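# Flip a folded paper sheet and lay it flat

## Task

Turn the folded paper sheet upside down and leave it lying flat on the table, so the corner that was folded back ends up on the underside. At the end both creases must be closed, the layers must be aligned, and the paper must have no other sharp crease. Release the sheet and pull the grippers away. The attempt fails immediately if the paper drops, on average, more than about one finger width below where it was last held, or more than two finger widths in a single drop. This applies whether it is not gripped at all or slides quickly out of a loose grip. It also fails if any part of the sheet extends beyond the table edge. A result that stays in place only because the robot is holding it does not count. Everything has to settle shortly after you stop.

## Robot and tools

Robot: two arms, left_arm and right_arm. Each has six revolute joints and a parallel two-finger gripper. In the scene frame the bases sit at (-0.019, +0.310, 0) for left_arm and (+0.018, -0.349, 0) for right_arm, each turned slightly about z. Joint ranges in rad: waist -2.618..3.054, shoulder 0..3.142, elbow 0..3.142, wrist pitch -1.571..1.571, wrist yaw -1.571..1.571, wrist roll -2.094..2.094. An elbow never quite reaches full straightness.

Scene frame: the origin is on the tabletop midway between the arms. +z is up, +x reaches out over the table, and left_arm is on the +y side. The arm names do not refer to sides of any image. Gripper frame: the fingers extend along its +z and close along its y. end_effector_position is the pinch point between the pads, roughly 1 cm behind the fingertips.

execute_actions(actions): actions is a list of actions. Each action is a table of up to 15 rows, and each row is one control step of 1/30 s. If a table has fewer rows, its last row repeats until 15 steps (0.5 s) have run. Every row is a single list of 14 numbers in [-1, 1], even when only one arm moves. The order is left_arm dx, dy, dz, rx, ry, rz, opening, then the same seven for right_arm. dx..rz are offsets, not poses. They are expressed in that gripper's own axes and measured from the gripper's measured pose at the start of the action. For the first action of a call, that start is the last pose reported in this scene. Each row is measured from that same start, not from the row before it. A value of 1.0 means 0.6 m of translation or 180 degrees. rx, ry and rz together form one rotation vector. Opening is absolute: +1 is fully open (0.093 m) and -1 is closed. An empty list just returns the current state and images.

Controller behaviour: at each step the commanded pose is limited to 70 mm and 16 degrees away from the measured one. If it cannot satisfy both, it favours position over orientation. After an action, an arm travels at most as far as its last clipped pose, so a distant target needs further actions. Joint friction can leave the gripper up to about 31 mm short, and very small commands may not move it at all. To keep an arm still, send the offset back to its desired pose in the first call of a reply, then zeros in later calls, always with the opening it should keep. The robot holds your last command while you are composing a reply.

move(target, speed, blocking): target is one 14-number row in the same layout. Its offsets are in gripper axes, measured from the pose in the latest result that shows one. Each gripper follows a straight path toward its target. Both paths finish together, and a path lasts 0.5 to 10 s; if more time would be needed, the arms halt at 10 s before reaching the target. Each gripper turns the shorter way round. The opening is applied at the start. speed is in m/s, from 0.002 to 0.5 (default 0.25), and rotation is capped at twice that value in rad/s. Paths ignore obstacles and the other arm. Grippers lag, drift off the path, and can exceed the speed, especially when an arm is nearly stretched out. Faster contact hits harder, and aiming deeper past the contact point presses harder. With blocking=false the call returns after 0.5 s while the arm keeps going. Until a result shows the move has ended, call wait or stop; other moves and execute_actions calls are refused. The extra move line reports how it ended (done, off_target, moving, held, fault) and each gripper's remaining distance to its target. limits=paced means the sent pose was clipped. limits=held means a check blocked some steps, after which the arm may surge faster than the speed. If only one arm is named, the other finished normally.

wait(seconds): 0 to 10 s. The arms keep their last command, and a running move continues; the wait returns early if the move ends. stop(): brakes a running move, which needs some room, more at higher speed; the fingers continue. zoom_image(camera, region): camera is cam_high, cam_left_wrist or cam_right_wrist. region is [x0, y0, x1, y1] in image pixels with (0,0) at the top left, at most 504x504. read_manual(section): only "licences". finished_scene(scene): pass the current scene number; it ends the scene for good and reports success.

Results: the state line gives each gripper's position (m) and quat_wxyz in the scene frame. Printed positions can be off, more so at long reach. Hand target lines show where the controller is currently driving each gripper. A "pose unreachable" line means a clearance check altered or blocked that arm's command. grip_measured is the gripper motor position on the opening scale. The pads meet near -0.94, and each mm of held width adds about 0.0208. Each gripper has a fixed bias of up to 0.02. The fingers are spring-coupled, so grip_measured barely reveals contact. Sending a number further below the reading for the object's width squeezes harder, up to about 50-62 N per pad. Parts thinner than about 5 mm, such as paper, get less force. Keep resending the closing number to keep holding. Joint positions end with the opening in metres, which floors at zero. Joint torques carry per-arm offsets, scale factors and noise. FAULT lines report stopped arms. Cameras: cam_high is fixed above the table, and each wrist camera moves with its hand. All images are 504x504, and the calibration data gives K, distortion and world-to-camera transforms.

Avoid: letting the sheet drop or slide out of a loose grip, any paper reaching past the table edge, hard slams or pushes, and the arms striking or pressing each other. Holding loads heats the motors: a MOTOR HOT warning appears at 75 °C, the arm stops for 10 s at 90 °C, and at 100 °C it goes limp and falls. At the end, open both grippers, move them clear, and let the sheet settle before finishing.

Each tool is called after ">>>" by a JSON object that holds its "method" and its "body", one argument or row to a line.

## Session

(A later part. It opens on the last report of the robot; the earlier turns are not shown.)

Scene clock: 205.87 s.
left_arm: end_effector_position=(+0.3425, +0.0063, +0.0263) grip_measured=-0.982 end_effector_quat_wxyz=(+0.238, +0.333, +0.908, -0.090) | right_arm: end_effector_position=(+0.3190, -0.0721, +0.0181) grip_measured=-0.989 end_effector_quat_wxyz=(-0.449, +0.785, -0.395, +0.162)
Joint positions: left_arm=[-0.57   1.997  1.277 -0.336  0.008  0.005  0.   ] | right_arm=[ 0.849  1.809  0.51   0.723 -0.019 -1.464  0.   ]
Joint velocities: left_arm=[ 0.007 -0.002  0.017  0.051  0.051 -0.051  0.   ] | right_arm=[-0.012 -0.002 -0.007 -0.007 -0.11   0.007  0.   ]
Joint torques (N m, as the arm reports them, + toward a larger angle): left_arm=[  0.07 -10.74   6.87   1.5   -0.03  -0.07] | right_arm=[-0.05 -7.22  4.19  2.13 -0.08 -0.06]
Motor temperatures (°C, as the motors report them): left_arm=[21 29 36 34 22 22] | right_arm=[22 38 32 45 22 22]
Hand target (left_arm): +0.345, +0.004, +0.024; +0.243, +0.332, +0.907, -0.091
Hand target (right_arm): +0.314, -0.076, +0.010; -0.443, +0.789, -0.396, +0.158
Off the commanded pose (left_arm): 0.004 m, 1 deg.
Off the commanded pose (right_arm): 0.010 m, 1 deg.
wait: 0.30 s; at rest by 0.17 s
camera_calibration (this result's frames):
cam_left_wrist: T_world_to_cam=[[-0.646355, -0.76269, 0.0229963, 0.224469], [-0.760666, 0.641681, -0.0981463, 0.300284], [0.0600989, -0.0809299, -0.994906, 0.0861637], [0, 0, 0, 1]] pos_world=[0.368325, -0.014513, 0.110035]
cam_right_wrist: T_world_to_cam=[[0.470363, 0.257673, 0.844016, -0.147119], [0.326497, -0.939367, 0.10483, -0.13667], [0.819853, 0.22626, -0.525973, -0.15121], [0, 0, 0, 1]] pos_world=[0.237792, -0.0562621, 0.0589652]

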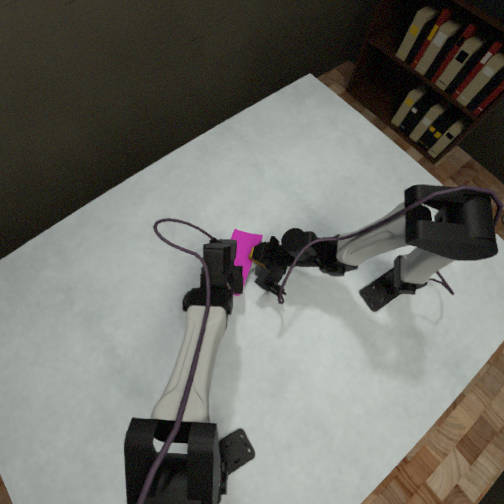

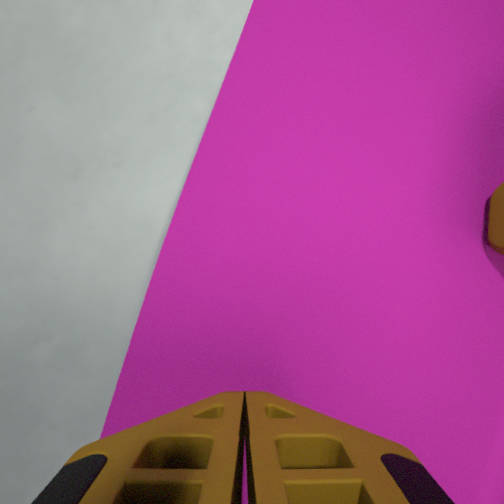

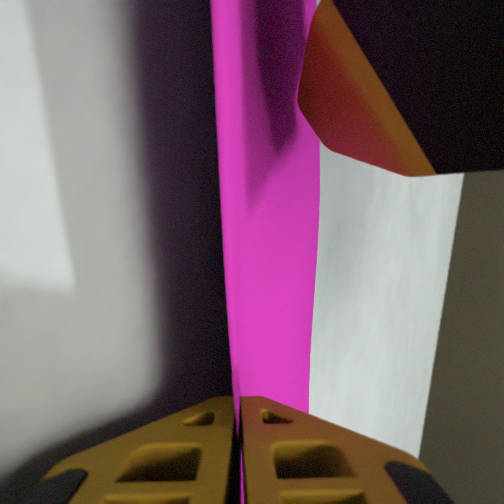

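>>> {"method": "execute_actions", "body": {
  "actions": [
    [[0,0,0.005,0,0,0,-1,0.002,0.012,0.002,-0.008,0,0,-1],[0,0,0.005,0,0,0,-1,0.002,0.013,0.003,-0.009,0,0,-1],[0.001,0,0.006,0,0,0,-1,0.002,0.014,0.004,-0.010,0,0,-1],[0.002,0,0.008,0,0,0,-1,0.003,0.015,0.005,-0.010,0,0,-1],[0.003,0,0.010,0,0,0,-1,0.003,0.016,0.006,-0.011,0,0,-1],[0.004,0,0.012,0,0,0,-1,0.003,0.017,0.007,-0.011,0,0,-1],[0.005,0,0.014,0,0,0,-1,0.003,0.018,0.008,-0.012,0,0,-1],[0.006,0,0.016,0,0,0,-1,0.003,0.019,0.008,-0.012,0,0,-1],[0.007,0,0.018,0,0,0,-1,0.003,0.020,0.008,-0.012,0,0,-1],[0.008,0,0.020,0,0,0,-1,0.003,0.020,0.008,-0.012,0,0,-1],[0.009,0,0.022,0,0,0,-1,0.003,0.020,0.008,-0.012,0,0,-1],[0.010,0,0.024,0,0,0,-1,0.003,0.020,0.008,-0.012,0,0,-1],[0.011,0,0.026,0,0,0,-1,0.003,0.020,0.008,-0.012,0,0,-1],[0.011,0,0.028,0,0,0,-1,0.003,0.020,0.008,-0.012,0,0,-1],[0.011,0,0.030,0,0,0,-1,0.003,0.020,0.008,-0.012,0,0,-1]]
  ]
}}

>>> {"method": "wait", "body": {
  "seconds": 0.3
}}

Scene clock: 215.93 s.
left_arm: end_effector_position=(+0.3460, +0.0034, +0.0221) grip_measured=-0.982 end_effector_quat_wxyz=(+0.244, +0.332, +0.907, -0.092) | right_arm: end_effector_position=(+0.3173, -0.0736, +0.0108) grip_measured=-0.989 end_effector_quat_wxyz=(-0.440, +0.789, -0.397, +0.159)
Joint positions: left_arm=[-0.57   2.014  1.277 -0.306  0.008  0.005  0.   ] | right_arm=[ 0.849  1.825  0.51   0.719 -0.019 -1.464  0.   ]
Joint velocities: left_arm=[-0.017  0.12  -0.012  0.066 -0.081 -0.051  0.   ] | right_arm=[-0.012  0.012 -0.002  0.037  0.007 -0.022  0.   ]
Joint torques (N m, as the arm reports them, + toward a larger angle): left_arm=[  0.11 -10.3    5.38   1.48   0.    -0.08] | right_arm=[-0.21 -7.23  6.2   1.86 -0.12 -0.07]
Motor temperatures (°C, as the motors report them): left_arm=[21 31 36 34 22 22] | right_arm=[22 38 31 46 22 22]
Hand target (left_arm): +0.344, +0.005, +0.008; +0.238, +0.333, +0.908, -0.090
Hand target (right_arm): +0.317, -0.074, +0.006; -0.434, +0.793, -0.398, +0.154
Off the commanded pose (left_arm): 0.015 m, 1 deg.
Off the commanded pose (right_arm): 0.006 m, 1 deg.
camera_calibration (this result's frames):
cam_left_wrist: T_world_to_cam=[[-0.64657, -0.762511, 0.0228934, 0.224682], [-0.759689, 0.640866, -0.110287, 0.30442], [0.0694232, -0.0887, -0.993636, 0.0782424], [0, 0, 0, 1]] pos_world=[0.371105, -0.0168302, 0.106174]
cam_right_wrist: T_world_to_cam=[[0.483409, 0.269475, 0.832886, -0.142949], [0.328191, -0.937834, 0.112948, -0.137288], [0.811546, 0.218746, -0.541797, -0.151089], [0, 0, 0, 1]] pos_world=[0.236775, -0.0571816, 0.0527071]

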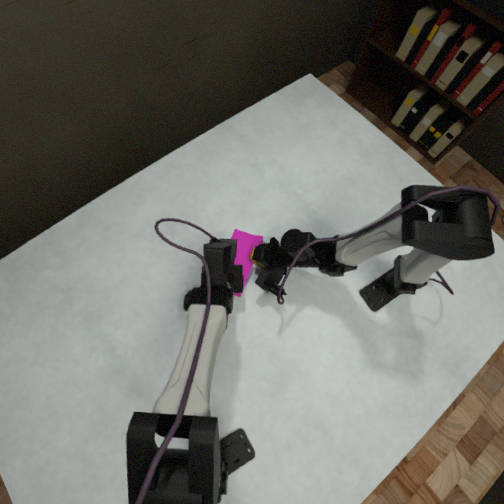

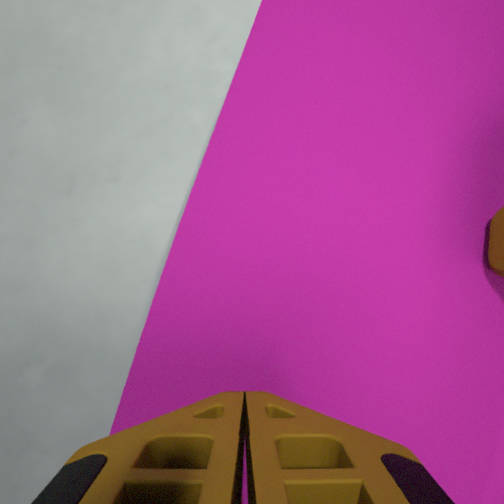

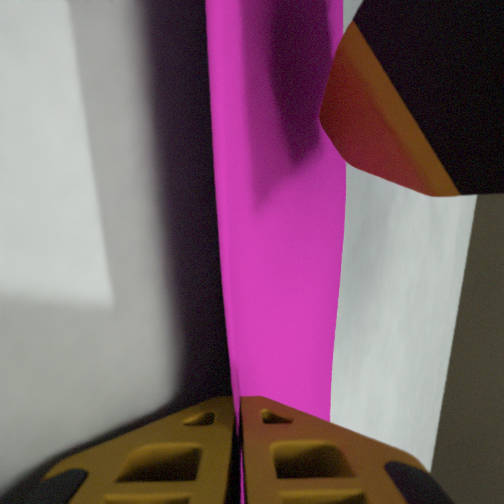

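Scene clock: 216.23 s.
left_arm: end_effector_position=(+0.3468, +0.0027, +0.0178) grip_measured=-0.982 end_effector_quat_wxyz=(+0.243, +0.332, +0.907, -0.091) | right_arm: end_effector_position=(+0.3173, -0.0736, +0.0108) grip_measured=-0.989 end_effector_quat_wxyz=(-0.440, +0.789, -0.397, +0.159)
Joint positions: left_arm=[-0.57   2.026  1.277 -0.296  0.008  0.005  0.   ] | right_arm=[ 0.849  1.825  0.51   0.719 -0.019 -1.464  0.   ]
Joint velocities: left_arm=[-0.012  0.002  0.012 -0.022  0.11  -0.11   0.   ] | right_arm=[-0.002  0.002 -0.002  0.037 -0.007 -0.007  0.   ]
Joint torques (N m, as the arm reports them, + toward a larger angle): left_arm=[  0.12 -10.68   5.26   1.51  -0.02  -0.07] | right_arm=[-0.2  -7.26  6.22  1.86 -0.11 -0.07]
Motor temperatures (°C, as the motors report them): left_arm=[21 31 36 34 22 22] | right_arm=[22 38 31 46 22 22]
Hand target (left_arm): +0.344, +0.005, +0.008; +0.238, +0.333, +0.908, -0.090
Hand target (right_arm): +0.317, -0.074, +0.006; -0.434, +0.793, -0.398, +0.154
Off the commanded pose (left_arm): 0.011 m, 1 deg.
Off the commanded pose (right_arm): 0.006 m, 1 deg.
wait: 0.30 s; at rest by 0.27 s
camera_calibration (this result's frames):
cam_left_wrist: T_world_to_cam=[[-0.646537, -0.762539, 0.0229097, 0.224778], [-0.759849, 0.641, -0.108391, 0.304975], [0.0679671, -0.0874866, -0.993844, 0.0743339], [0, 0, 0, 1]] pos_world=[0.37201, -0.0175839, 0.101783]
cam_right_wrist: T_world_to_cam=[[0.483409, 0.269475, 0.832886, -0.142949], [0.328191, -0.937834, 0.112948, -0.137288], [0.811546, 0.218746, -0.541797, -0.151089], [0, 0, 0, 1]] pos_world=[0.236775, -0.0571816, 0.0527071]

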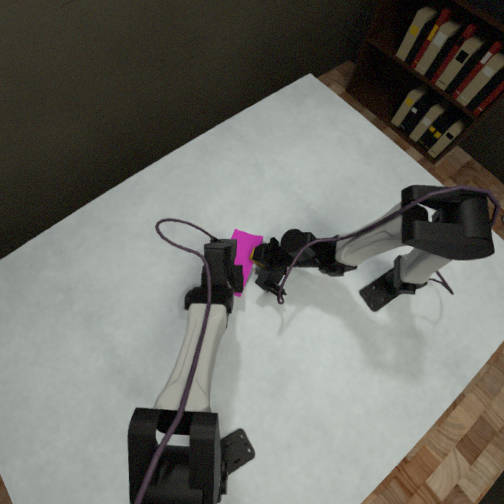

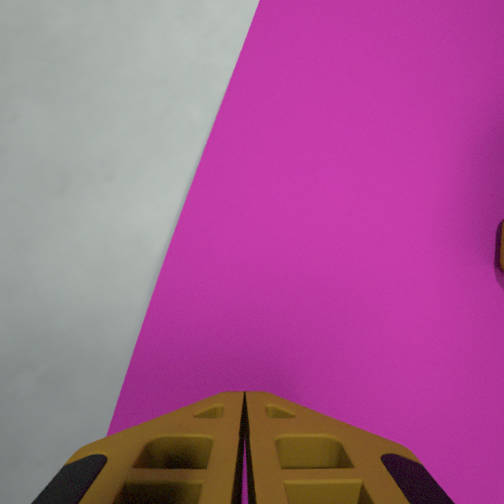

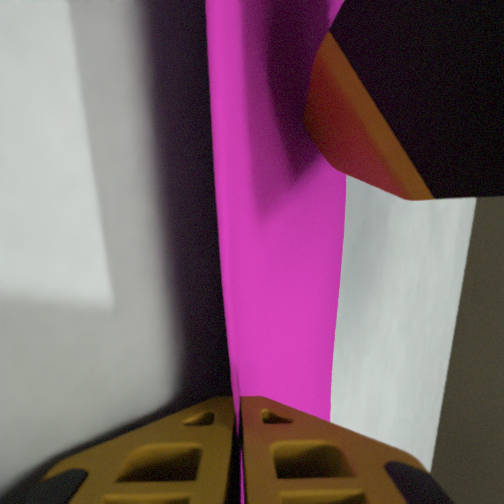

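>>> {"method": "execute_actions", "body": {
  "actions": [
    [[0.008,0,0.010,0,0.005,0,-1,0,0,0,0,0,0,-1],[0.008,0,0.011,0,0.005,0,-1,0,0,0,0,0,0,-1],[0.009,0,0.012,0,0.006,0,-1,0,0,0,0,0,0,-1],[0.009,0,0.013,0,0.006,0,-1,0,0,0,0,0,0,-1],[0.010,0,0.014,0,0.007,0,-1,0,0,0,0,0,0,-1],[0.010,0,0.015,0,0.007,0,-1,0,0,0,0,0,0,-1],[0.010,0,0.016,0,0.008,0,-1,0,0,0,0,0,0,-1],[0.011,0,0.017,0,0.008,0,-1,0,0,0,0,0,0,-1],[0.011,0,0.018,0,0.008,0,-1,0,0,0,0,0,0,-1],[0.011,0,0.019,0,0.008,0,-1,0,0,0,0,0,0,-1],[0.011,0,0.020,0,0.008,0,-1,0,0,0,0,0,0,-1]]
  ]
}}

Scene clock: 220.67 s.
left_arm: end_effector_position=(+0.3466, +0.0029, +0.0126) grip_measured=-0.982 end_effector_quat_wxyz=(+0.239, +0.333, +0.908, -0.090) | right_arm: end_effector_position=(+0.3173, -0.0736, +0.0108) grip_measured=-0.989 end_effector_quat_wxyz=(-0.440, +0.789, -0.397, +0.159)
Joint positions: left_arm=[-0.57   2.039  1.277 -0.291  0.008  0.005  0.   ] | right_arm=[ 0.849  1.825  0.51   0.719 -0.019 -1.464  0.   ]
Joint velocities: left_arm=[-0.002 -0.002  0.007 -0.022  0.007 -0.066  0.   ] | right_arm=[-0.002 -0.012 -0.017 -0.037  0.022  0.037  0.   ]
Joint torques (N m, as the arm reports them, + toward a larger angle): left_arm=[ 0.15 -9.91  7.68  1.33 -0.01 -0.08] | right_arm=[ 0.11 -8.47  5.74  1.94 -0.02 -0.06]
Motor temperatures (°C, as the motors report them): left_arm=[21 32 36 34 22 22] | right_arm=[22 37 31 46 22 22]
Hand target (left_arm): +0.347, +0.003, +0.004; +0.232, +0.333, +0.910, -0.087
Hand target (right_arm): +0.317, -0.074, +0.011; -0.440, +0.789, -0.397, +0.159
Off the commanded pose (left_arm): 0.009 m, 1 deg.
Off the commanded pose (right_arm): 0.000 m, 0 deg.
camera_calibration (this result's frames):
cam_left_wrist: T_world_to_cam=[[-0.646395, -0.762657, 0.0229773, 0.224845], [-0.760492, 0.641535, -0.100424, 0.304258], [0.0618481, -0.0823875, -0.994679, 0.0713026], [0, 0, 0, 1]] pos_world=[0.372314, -0.0178378, 0.0963116]
cam_right_wrist: T_world_to_cam=[[0.483409, 0.269475, 0.832886, -0.142949], [0.328191, -0.937834, 0.112948, -0.137288], [0.811546, 0.218746, -0.541797, -0.151089], [0, 0, 0, 1]] pos_world=[0.236775, -0.0571816, 0.0527071]

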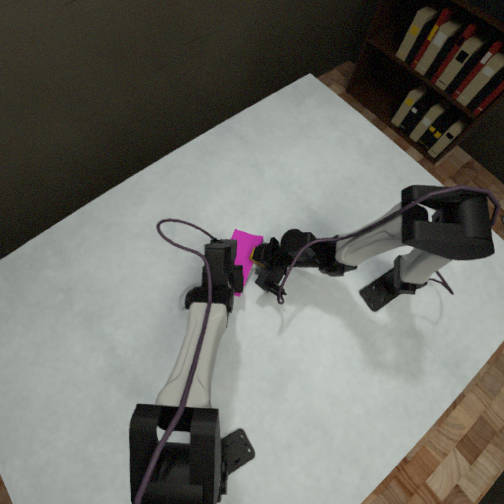

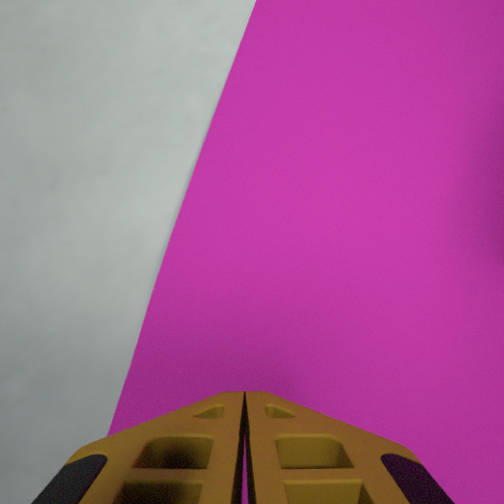

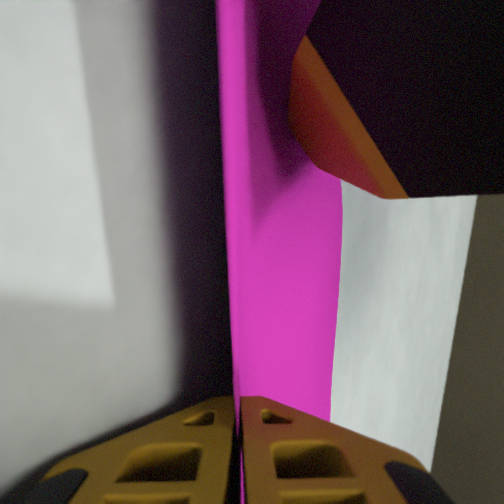

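Pinned. Open right gradually.

>>> {"method": "execute_actions", "body": {
  "actions": [
    [[0.007,0,0.013,0,0.005,0,-1,0,0,0,0,0,0,-0.97],[0.007,0,0.013,0,0.005,0,-1,0,0,0,0,0,0,-0.955],[0.007,0,0.013,0,0.005,0,-1,0,0,0,0,0,0,-0.94],[0.007,0,0.013,0,0.005,0,-1,0,0,0,0,0,0,-0.925],[0.007,0,0.013,0,0.005,0,-1,0,0,0,0,0,0,-0.91],[0.007,0,0.013,0,0.005,0,-1,0,0,0,0,0,0,-0.895],[0.007,0,0.013,0,0.005,0,-1,0,0,0,0,0,0,-0.88],[0.007,0,0.013,0,0.005,0,-1,0,0,0,0,0,0,-0.865],[0.007,0,0.013,0,0.005,0,-1,0,0,0,0,0,0,-0.85],[0.007,0,0.013,0,0.005,0,-1,0,0,0,0,0,0,-0.835],[0.007,0,0.013,0,0.005,0,-1,0,0,0,0,0,0,-0.82],[0.007,0,0.013,0,0.005,0,-1,0,0,0,0,0,0,-0.805],[0.007,0,0.013,0,0.005,0,-1,0,0,0,0,0,0,-0.79],[0.007,0,0.013,0,0.005,0,-1,0,0,0,0,0,0,-0.78]],
    [[0.007,0,0.013,0,0.005,0,-1,0,0.010,-0.008,-0.005,0,0,-0.78],[0.007,0,0.013,0,0.005,0,-1,0,0.0115,-0.010,-0.005,0,0,-0.78],[0.007,0,0.013,0,0.005,0,-1,0,0.013,-0.012,-0.005,0,0,-0.78],[0.007,0,0.013,0,0.005,0,-1,0.001,0.0145,-0.014,-0.005,0,0,-0.78],[0.007,0,0.013,0,0.005,0,-1,0.001,0.016,-0.016,-0.005,0,0,-0.78],[0.007,0,0.013,0,0.005,0,-1,0.001,0.0175,-0.018,-0.005,0,0,-0.78],[0.007,0,0.013,0,0.005,0,-1,0.001,0.019,-0.020,-0.005,0,0,-0.78],[0.007,0,0.013,0,0.005,0,-1,0.001,0.020,-0.022,-0.005,0,0,-0.78],[0.007,0,0.013,0,0.005,0,-1,0.002,0.0215,-0.024,-0.005,0,0,-0.78],[0.007,0,0.013,0,0.005,0,-1,0.002,0.023,-0.026,-0.005,0,0,-0.78],[0.007,0,0.013,0,0.005,0,-1,0.002,0.024,-0.028,-0.005,0,0,-0.78],[0.007,0,0.013,0,0.005,0,-1,0.002,0.0255,-0.030,-0.005,0,0,-0.78],[0.007,0,0.013,0,0.005,0,-1,0.002,0.027,-0.033,-0.005,0,0,-0.78]]
  ]
}}

>>> {"method": "wait", "body": {
  "seconds": 0.2
}}

Scene clock: 231.77 s.
left_arm: end_effector_position=(+0.3466, +0.0029, +0.0126) grip_measured=-0.982 end_effector_quat_wxyz=(+0.239, +0.333, +0.908, -0.090) | right_arm: end_effector_position=(+0.3073, -0.0831, +0.0135) grip_measured=-0.783 end_effector_quat_wxyz=(-0.443, +0.787, -0.397, +0.161)
Joint positions: left_arm=[-0.57   2.039  1.277 -0.291  0.008  0.005  0.   ] | right_arm=[ 0.849  1.78   0.45   0.742 -0.017 -1.464  0.008]
Joint velocities: left_arm=[ 0.002 -0.002 -0.012  0.007 -0.022 -0.081  0.   ] | right_arm=[ 0.017 -0.071 -0.1    0.081  0.007  0.037  0.   ]
Joint torques (N m, as the arm reports them, + toward a larger angle): left_arm=[ 0.14 -9.83  7.25  1.35 -0.02 -0.09] | right_arm=[ 0.13 -8.91  3.43  1.94 -0.04 -0.05]
Motor temperatures (°C, as the motors report them): left_arm=[21 33 36 33 22 22] | right_arm=[22 38 31 46 22 22]
Hand target (left_arm): +0.346, +0.003, +0.004; +0.232, +0.333, +0.910, -0.088
Hand target (right_arm): +0.300, -0.089, +0.010; -0.438, +0.790, -0.398, +0.158
Off the commanded pose (left_arm): 0.009 m, 1 deg.
Off the commanded pose (right_arm): 0.011 m, 1 deg.
camera_calibration (this result's frames):
cam_left_wrist: T_world_to_cam=[[-0.646395, -0.762657, 0.0229773, 0.224845], [-0.760492, 0.641535, -0.100424, 0.304258], [0.0618481, -0.0823875, -0.994679, 0.0713026], [0, 0, 0, 1]] pos_world=[0.372314, -0.0178378, 0.0963116]
cam_right_wrist: T_world_to_cam=[[0.478036, 0.264672, 0.837514, -0.136523], [0.32593, -0.938893, 0.110676, -0.142572], [0.815629, 0.220064, -0.53509, -0.140684], [0, 0, 0, 1]] pos_world=[0.226477, -0.0667666, 0.0548408]

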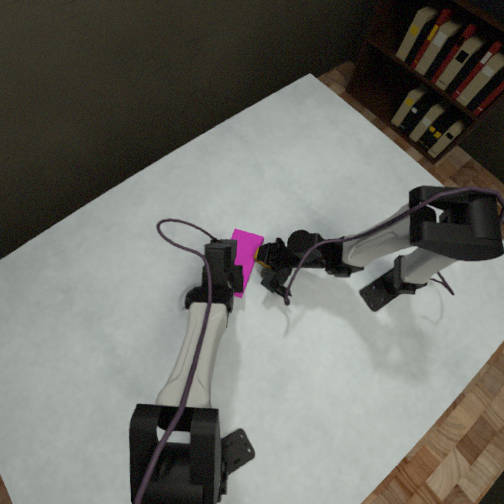

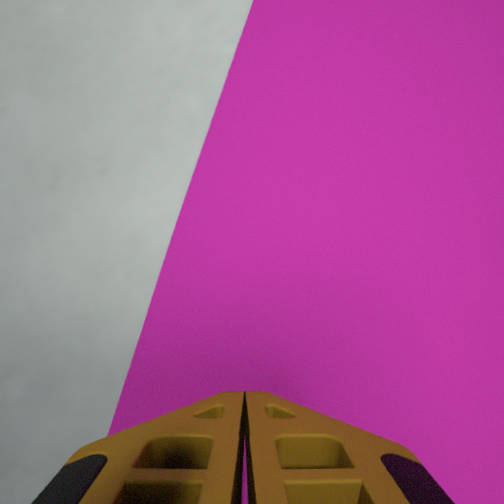

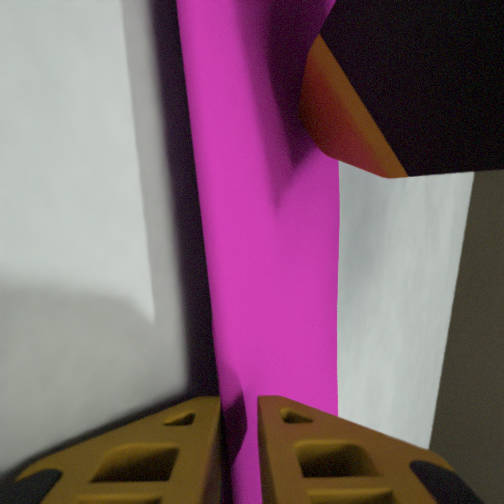

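Scene clock: 231.97 s.
left_arm: end_effector_position=(+0.3466, +0.0029, +0.0126) grip_measured=-0.982 end_effector_quat_wxyz=(+0.239, +0.333, +0.908, -0.090) | right_arm: end_effector_position=(+0.3066, -0.0838, +0.0135) grip_measured=-0.783 end_effector_quat_wxyz=(-0.443, +0.787, -0.397, +0.161)
Joint positions: left_arm=[-0.57   2.039  1.277 -0.291  0.008  0.005  0.   ] | right_arm=[ 0.849  1.778  0.446  0.743 -0.017 -1.464  0.008]
Joint velocities: left_arm=[-0.002 -0.002 -0.012 -0.022 -0.037  0.095  0.   ] | right_arm=[-0.012  0.012 -0.002 -0.066  0.051  0.022  0.001]
Joint torques (N m, as the arm reports them, + toward a larger angle): left_arm=[ 0.14 -9.76  7.28  1.38  0.   -0.07] | right_arm=[ 0.13 -9.07  3.3   1.97 -0.04 -0.05]
Motor temperatures (°C, as the motors report them): left_arm=[21 33 36 33 22 22] | right_arm=[22 38 31 46 22 22]
Hand target (left_arm): +0.346, +0.003, +0.004; +0.232, +0.333, +0.910, -0.088
Hand target (right_arm): +0.300, -0.089, +0.010; -0.438, +0.790, -0.398, +0.158
Off the commanded pose (left_arm): 0.009 m, 1 deg.
Off the commanded pose (right_arm): 0.010 m, 1 deg.
wait: 0.20 s; at rest by 0.17 s
camera_calibration (this result's frames):
cam_left_wrist: T_world_to_cam=[[-0.646395, -0.762657, 0.0229773, 0.224845], [-0.760492, 0.641535, -0.100424, 0.304258], [0.0618481, -0.0823875, -0.994679, 0.0713026], [0, 0, 0, 1]] pos_world=[0.372314, -0.0178378, 0.0963116]
cam_right_wrist: T_world_to_cam=[[0.478036, 0.264672, 0.837514, -0.13603], [0.32593, -0.938893, 0.110676, -0.142941], [0.815629, 0.220064, -0.53509, -0.139965], [0, 0, 0, 1]] pos_world=[0.225776, -0.0674011, 0.0548535]

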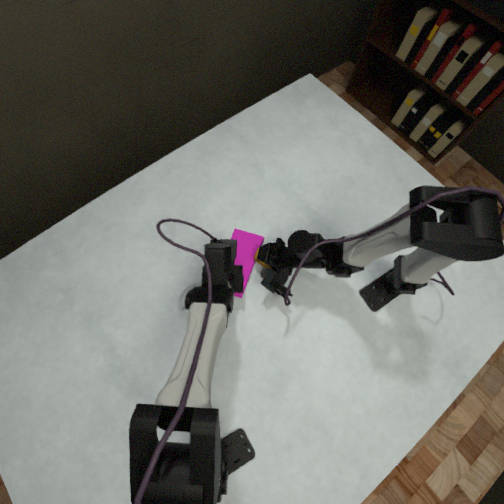

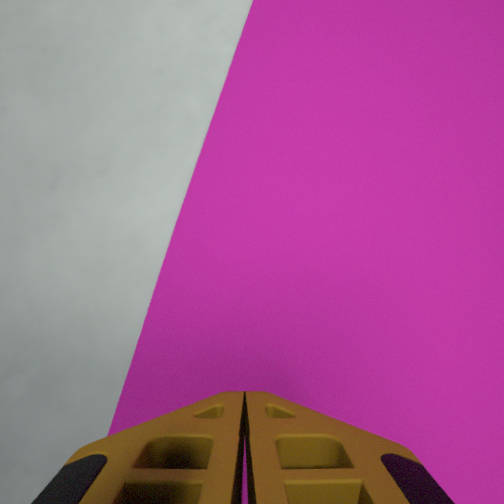

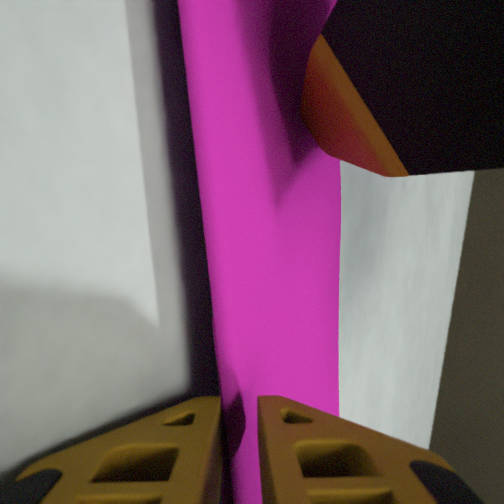

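>>> {"method": "execute_actions", "body": {
  "actions": [
    [[0.007,0,0.013,0,0.005,0,-1,0,0.012,-0.009,-0.005,0,0,-0.78],[0.007,0,0.013,0,0.005,0,-1,0,0.0135,-0.011,-0.005,0,0,-0.78],[0.007,0,0.013,0,0.005,0,-1,0,0.015,-0.013,-0.005,0,0,-0.78],[0.007,0,0.013,0,0.005,0,-1,0.001,0.0165,-0.015,-0.005,0,0,-0.78],[0.007,0,0.013,0,0.005,0,-1,0.001,0.018,-0.017,-0.005,0,0,-0.78],[0.007,0,0.013,0,0.005,0,-1,0.001,0.0195,-0.019,-0.005,0,0,-0.78],[0.007,0,0.013,0,0.005,0,-1,0.001,0.021,-0.021,-0.005,0,0,-0.78],[0.007,0,0.013,0,0.005,0,-1,0.001,0.0225,-0.024,-0.005,0,0,-0.78],[0.007,0,0.013,0,0.005,0,-1,0.002,0.024,-0.027,-0.005,0,0,-0.78],[0.007,0,0.013,0,0.005,0,-1,0.002,0.0255,-0.030,-0.005,0,0,-0.78],[0.007,0,0.013,0,0.005,0,-1,0.002,0.027,-0.033,-0.005,0,0,-0.78],[0.007,0,0.013,0,0.005,0,-1,0.002,0.0285,-0.036,-0.005,0,0,-0.78],[0.007,0,0.013,0,0.005,0,-1,0.002,0.030,-0.039,-0.005,0,0,-0.78]]
  ]
}}

Scene clock: 239.23 s.
left_arm: end_effector_position=(+0.3467, +0.0028, +0.0126) grip_measured=-0.982 end_effector_quat_wxyz=(+0.239, +0.333, +0.908, -0.090) | right_arm: end_effector_position=(+0.2920, -0.0970, +0.0136) grip_measured=-0.783 end_effector_quat_wxyz=(-0.441, +0.789, -0.397, +0.160)
Joint positions: left_arm=[-0.57   2.039  1.277 -0.291  0.008  0.005  0.   ] | right_arm=[ 0.849  1.717  0.371  0.753 -0.017 -1.464  0.008]
Joint velocities: left_arm=[-0.012 -0.017 -0.002 -0.037  0.007  0.037  0.   ] | right_arm=[ 0.007 -0.115 -0.149 -0.007 -0.007  0.022  0.   ]
Joint torques (N m, as the arm reports them, + toward a larger angle): left_arm=[ 0.15 -9.75  7.29  1.36  0.   -0.07] | right_arm=[ 0.2  -8.2   3.65  1.98 -0.02 -0.04]
Motor temperatures (°C, as the motors report them): left_arm=[21 33 36 33 22 22] | right_arm=[22 39 30 46 22 22]
Hand target (left_arm): +0.346, +0.003, +0.004; +0.232, +0.333, +0.910, -0.088
Hand target (right_arm): +0.285, -0.103, +0.011; -0.437, +0.791, -0.398, +0.158
Off the commanded pose (left_arm): 0.009 m, 1 deg.
Off the commanded pose (right_arm): 0.010 m, 1 deg.
camera_calibration (this result's frames):
cam_left_wrist: T_world_to_cam=[[-0.646402, -0.762651, 0.0229741, 0.224847], [-0.760462, 0.641511, -0.100803, 0.304337], [0.0621396, -0.0826304, -0.994641, 0.0712392], [0, 0, 0, 1]] pos_world=[0.372352, -0.0178688, 0.0963699]
cam_right_wrist: T_world_to_cam=[[0.481348, 0.267668, 0.834661, -0.12623], [0.326373, -0.938493, 0.112747, -0.15073], [0.813502, 0.21814, -0.539101, -0.124581], [0, 0, 0, 1]] pos_world=[0.211302, -0.0804948, 0.0551919]

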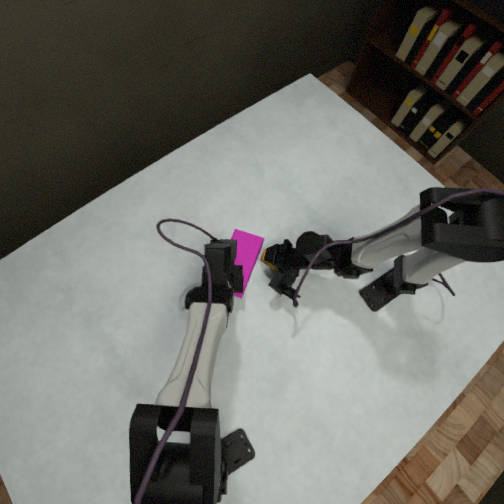

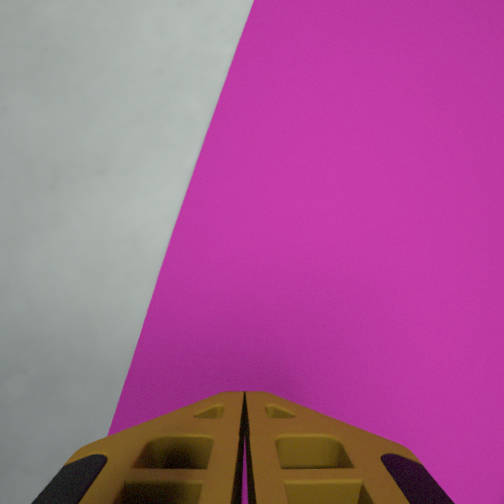

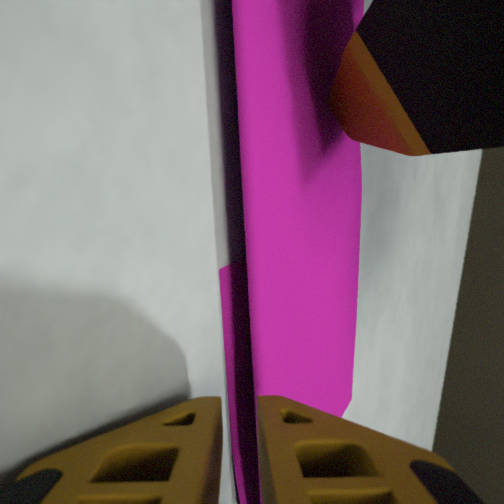

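>>> {"method": "move", "body": {
  "target": [-0.03,0,-0.2,0,0,0,-1,0,-0.03,-0.1,0,0,0,-0.78],
  "speed": 0.15
}}

Scene clock: 242.57 s.
left_arm: end_effector_position=(+0.3130, +0.0309, +0.1171) grip_measured=-0.982 end_effector_quat_wxyz=(+0.232, +0.333, +0.910, -0.088) | right_arm: end_effector_position=(+0.2691, -0.1195, +0.0665) grip_measured=-0.783 end_effector_quat_wxyz=(-0.448, +0.784, -0.397, +0.163)
Joint positions: left_arm=[-0.57   1.756  1.343 -0.656  0.008  0.005  0.   ] | right_arm=[ 0.845  1.304  0.326  0.402 -0.019 -1.464  0.008]
Joint velocities: left_arm=[-0.007 -0.007 -0.002 -0.11  -0.022 -0.007  0.   ] | right_arm=[ 0.002 -0.007 -0.002 -0.022  0.007 -0.051 -0.001]
Joint torques (N m, as the arm reports them, + toward a larger angle): left_arm=[  0.85 -10.59   8.76   1.31   0.01  -0.01] | right_arm=[-0.58 -6.02  5.76  1.84 -0.14 -0.11]
Motor temperatures (°C, as the motors report them): left_arm=[21 34 36 33 22 22] | right_arm=[22 38 30 46 22 22]
Hand target (left_arm): +0.316, +0.032, +0.126; +0.239, +0.333, +0.908, -0.090
Hand target (right_arm): +0.264, -0.126, +0.061; -0.441, +0.788, -0.397, +0.160
Off the commanded pose (left_arm): 0.009 m, 1 deg.
Off the commanded pose (right_arm): 0.009 m, 1 deg.
move: done
camera_calibration (this result's frames):
cam_left_wrist: T_world_to_cam=[[-0.646132, -0.762876, 0.0230989, 0.221988], [-0.761555, 0.642421, -0.0856112, 0.269826], [0.0504715, -0.0729072, -0.996061, 0.183134], [0, 0, 0, 1]] pos_world=[0.339677, 0.00935933, 0.200385]
cam_right_wrist: T_world_to_cam=[[0.471502, 0.255497, 0.844042, -0.15283], [0.321877, -0.940939, 0.10502, -0.16888], [0.821024, 0.222161, -0.525893, -0.0749288], [0, 0, 0, 1]] pos_world=[0.187937, -0.103212, 0.107326]

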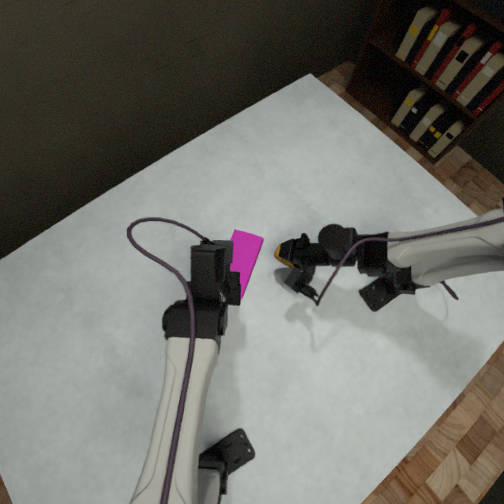

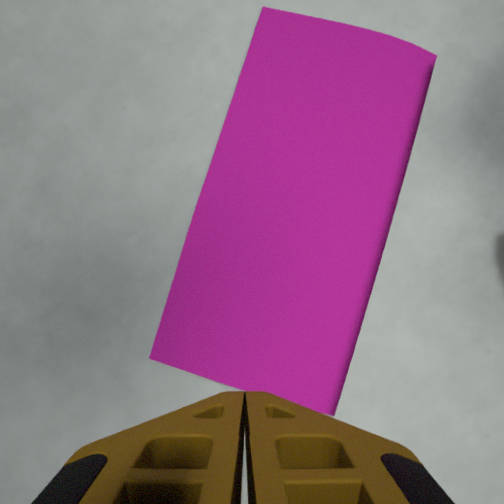

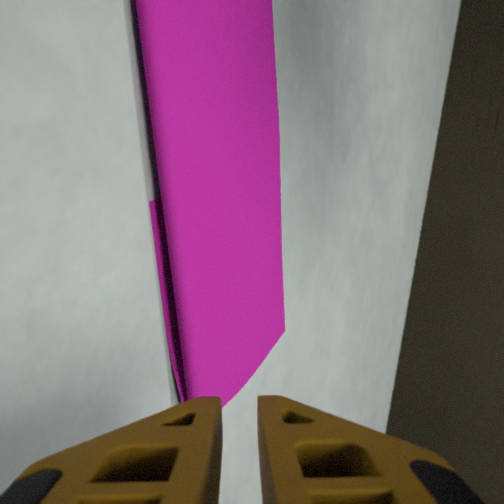

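>>> {"method": "zoom_image", "body": {
  "camera": "cam_right_wrist",
  "region": [100, 150, 340, 420]
}}

>>> {"method": "zoom_image", "body": {
  "camera": "cam_left_wrist",
  "region": [230, 0, 480, 250]
}}

Region (100, 150, 340, 420) of cam_right_wrist's 504x504 image, scaled by 1.867, with more detail than that image has.

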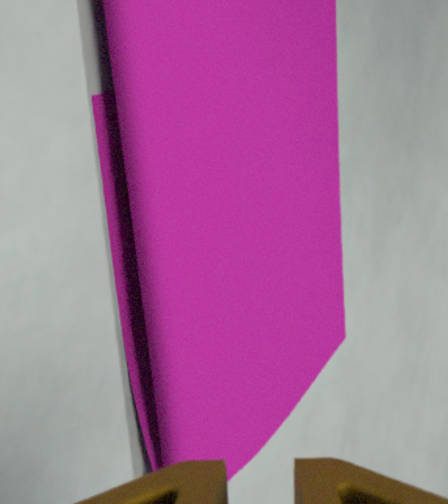

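Region (230, 0, 480, 250) of cam_left_wrist's 504x504 image, scaled by 2.016, with more detail than that image has.

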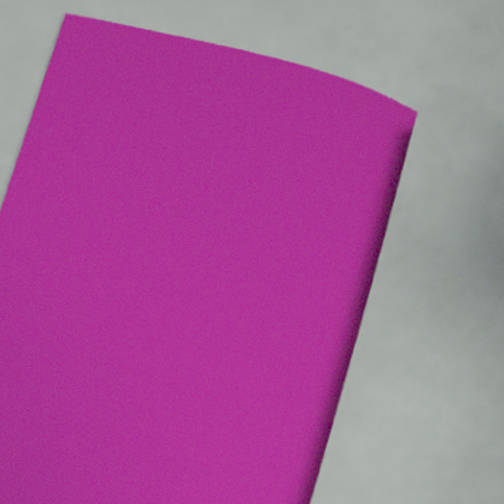

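>>> {"method": "zoom_image", "body": {
  "camera": "cam_left_wrist",
  "region": [280, 120, 460, 420]
}}

>>> {"method": "zoom_image", "body": {
  "camera": "cam_right_wrist",
  "region": [100, 0, 300, 260]
}}

Region (280, 120, 460, 420) of cam_left_wrist's 504x504 image, scaled by 1.680, with more detail than that image has; it fills the left 302 columns of this view, and the rest is white.

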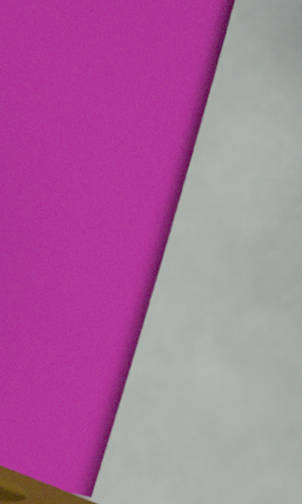

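Region (100, 0, 300, 260) of cam_right_wrist's 504x504 image, scaled by 1.938, with more detail than that image has; it fills the left 388 columns of this view, and the rest is white.

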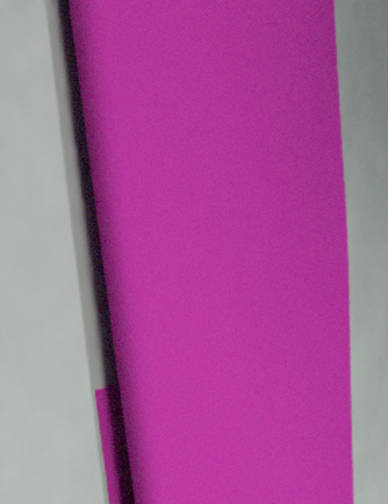

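>>> {"method": "move", "body": {
  "target": [0.19,0,-0.2,0,0,0,-1,-0.02,-0.12,-0.19,0,0,0,-0.78],
  "speed": 0.25
}}

>>> {"method": "zoom_image", "body": {
  "camera": "cam_high",
  "region": [190, 210, 290, 310]
}}

Scene clock: 259.87 s.
left_arm: end_effector_position=(+0.1978, +0.1269, +0.1747) grip_measured=-0.982 end_effector_quat_wxyz=(+0.241, +0.333, +0.907, -0.091) | right_arm: end_effector_position=(+0.2255, -0.1575, +0.1796) grip_measured=-0.783 end_effector_quat_wxyz=(-0.443, +0.787, -0.397, +0.162)
Joint positions: left_arm=[-0.57   1.154  1.034 -0.931  0.008  0.006  0.   ] | right_arm=[ 0.849  0.763  0.595 -0.419 -0.015 -1.464  0.008]
Joint velocities: left_arm=[-0.002 -0.002 -0.007  0.037 -0.022 -0.081  0.   ] | right_arm=[ 0.017  0.017  0.007  0.007  0.007 -0.037  0.001]
Joint torques (N m, as the arm reports them, + toward a larger angle): left_arm=[ 1.07 -4.84  5.79  1.26  0.03 -0.02] | right_arm=[ 0.72 -0.99 11.15  1.84  0.07  0.  ]
Motor temperatures (°C, as the motors report them): left_arm=[21 35 37 32 22 22] | right_arm=[22 37 30 46 22 22]
Hand target (left_arm): +0.194, +0.133, +0.169; +0.232, +0.333, +0.910, -0.088
Hand target (right_arm): +0.226, -0.156, +0.188; -0.448, +0.784, -0.397, +0.163
Off the commanded pose (left_arm): 0.011 m, 1 deg.
Off the commanded pose (right_arm): 0.010 m, 1 deg.
move: off_target (left_arm)
camera_calibration (this result's frames):
cam_left_wrist: T_world_to_cam=[[-0.64696, -0.76219, 0.0225727, 0.219626], [-0.759802, 0.641869, -0.103463, 0.128207], [0.0643701, -0.0840875, -0.994377, 0.251718], [0, 0, 0, 1]] pos_world=[0.223298, 0.106271, 0.25861]
cam_right_wrist: T_world_to_cam=[[0.477624, 0.264357, 0.837849, -0.216868], [0.32433, -0.93935, 0.111495, -0.20402], [0.816508, 0.218487, -0.534395, 0.0306905], [0, 0, 0, 1]] pos_world=[0.144692, -0.141021, 0.220851]

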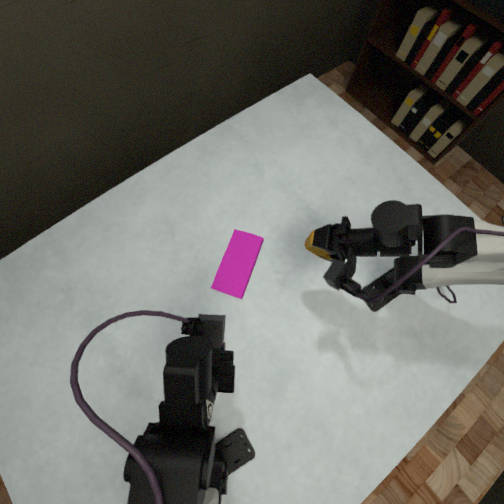

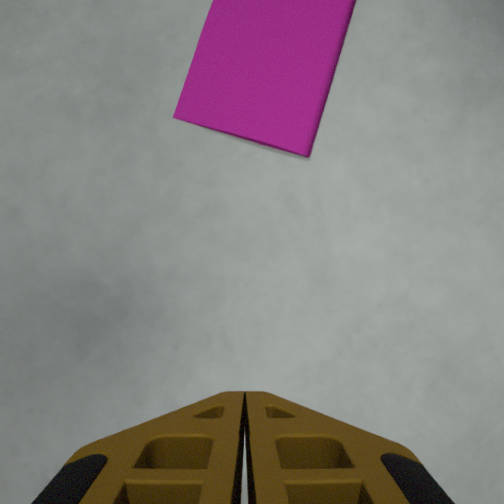

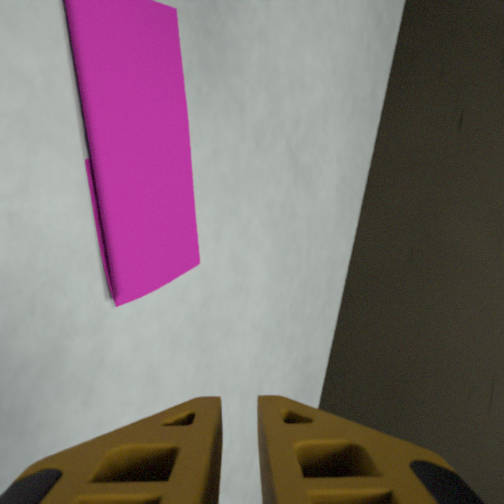

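Region (190, 210, 290, 310) of cam_high's 504x504 image, scaled by 5.040, with more detail than that image has.

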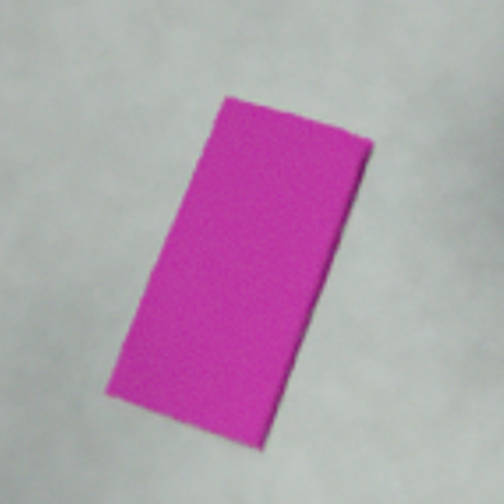

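>>> {"method": "finished_scene", "body": {
  "scene": 2
}}

The scene is finished: the task was done.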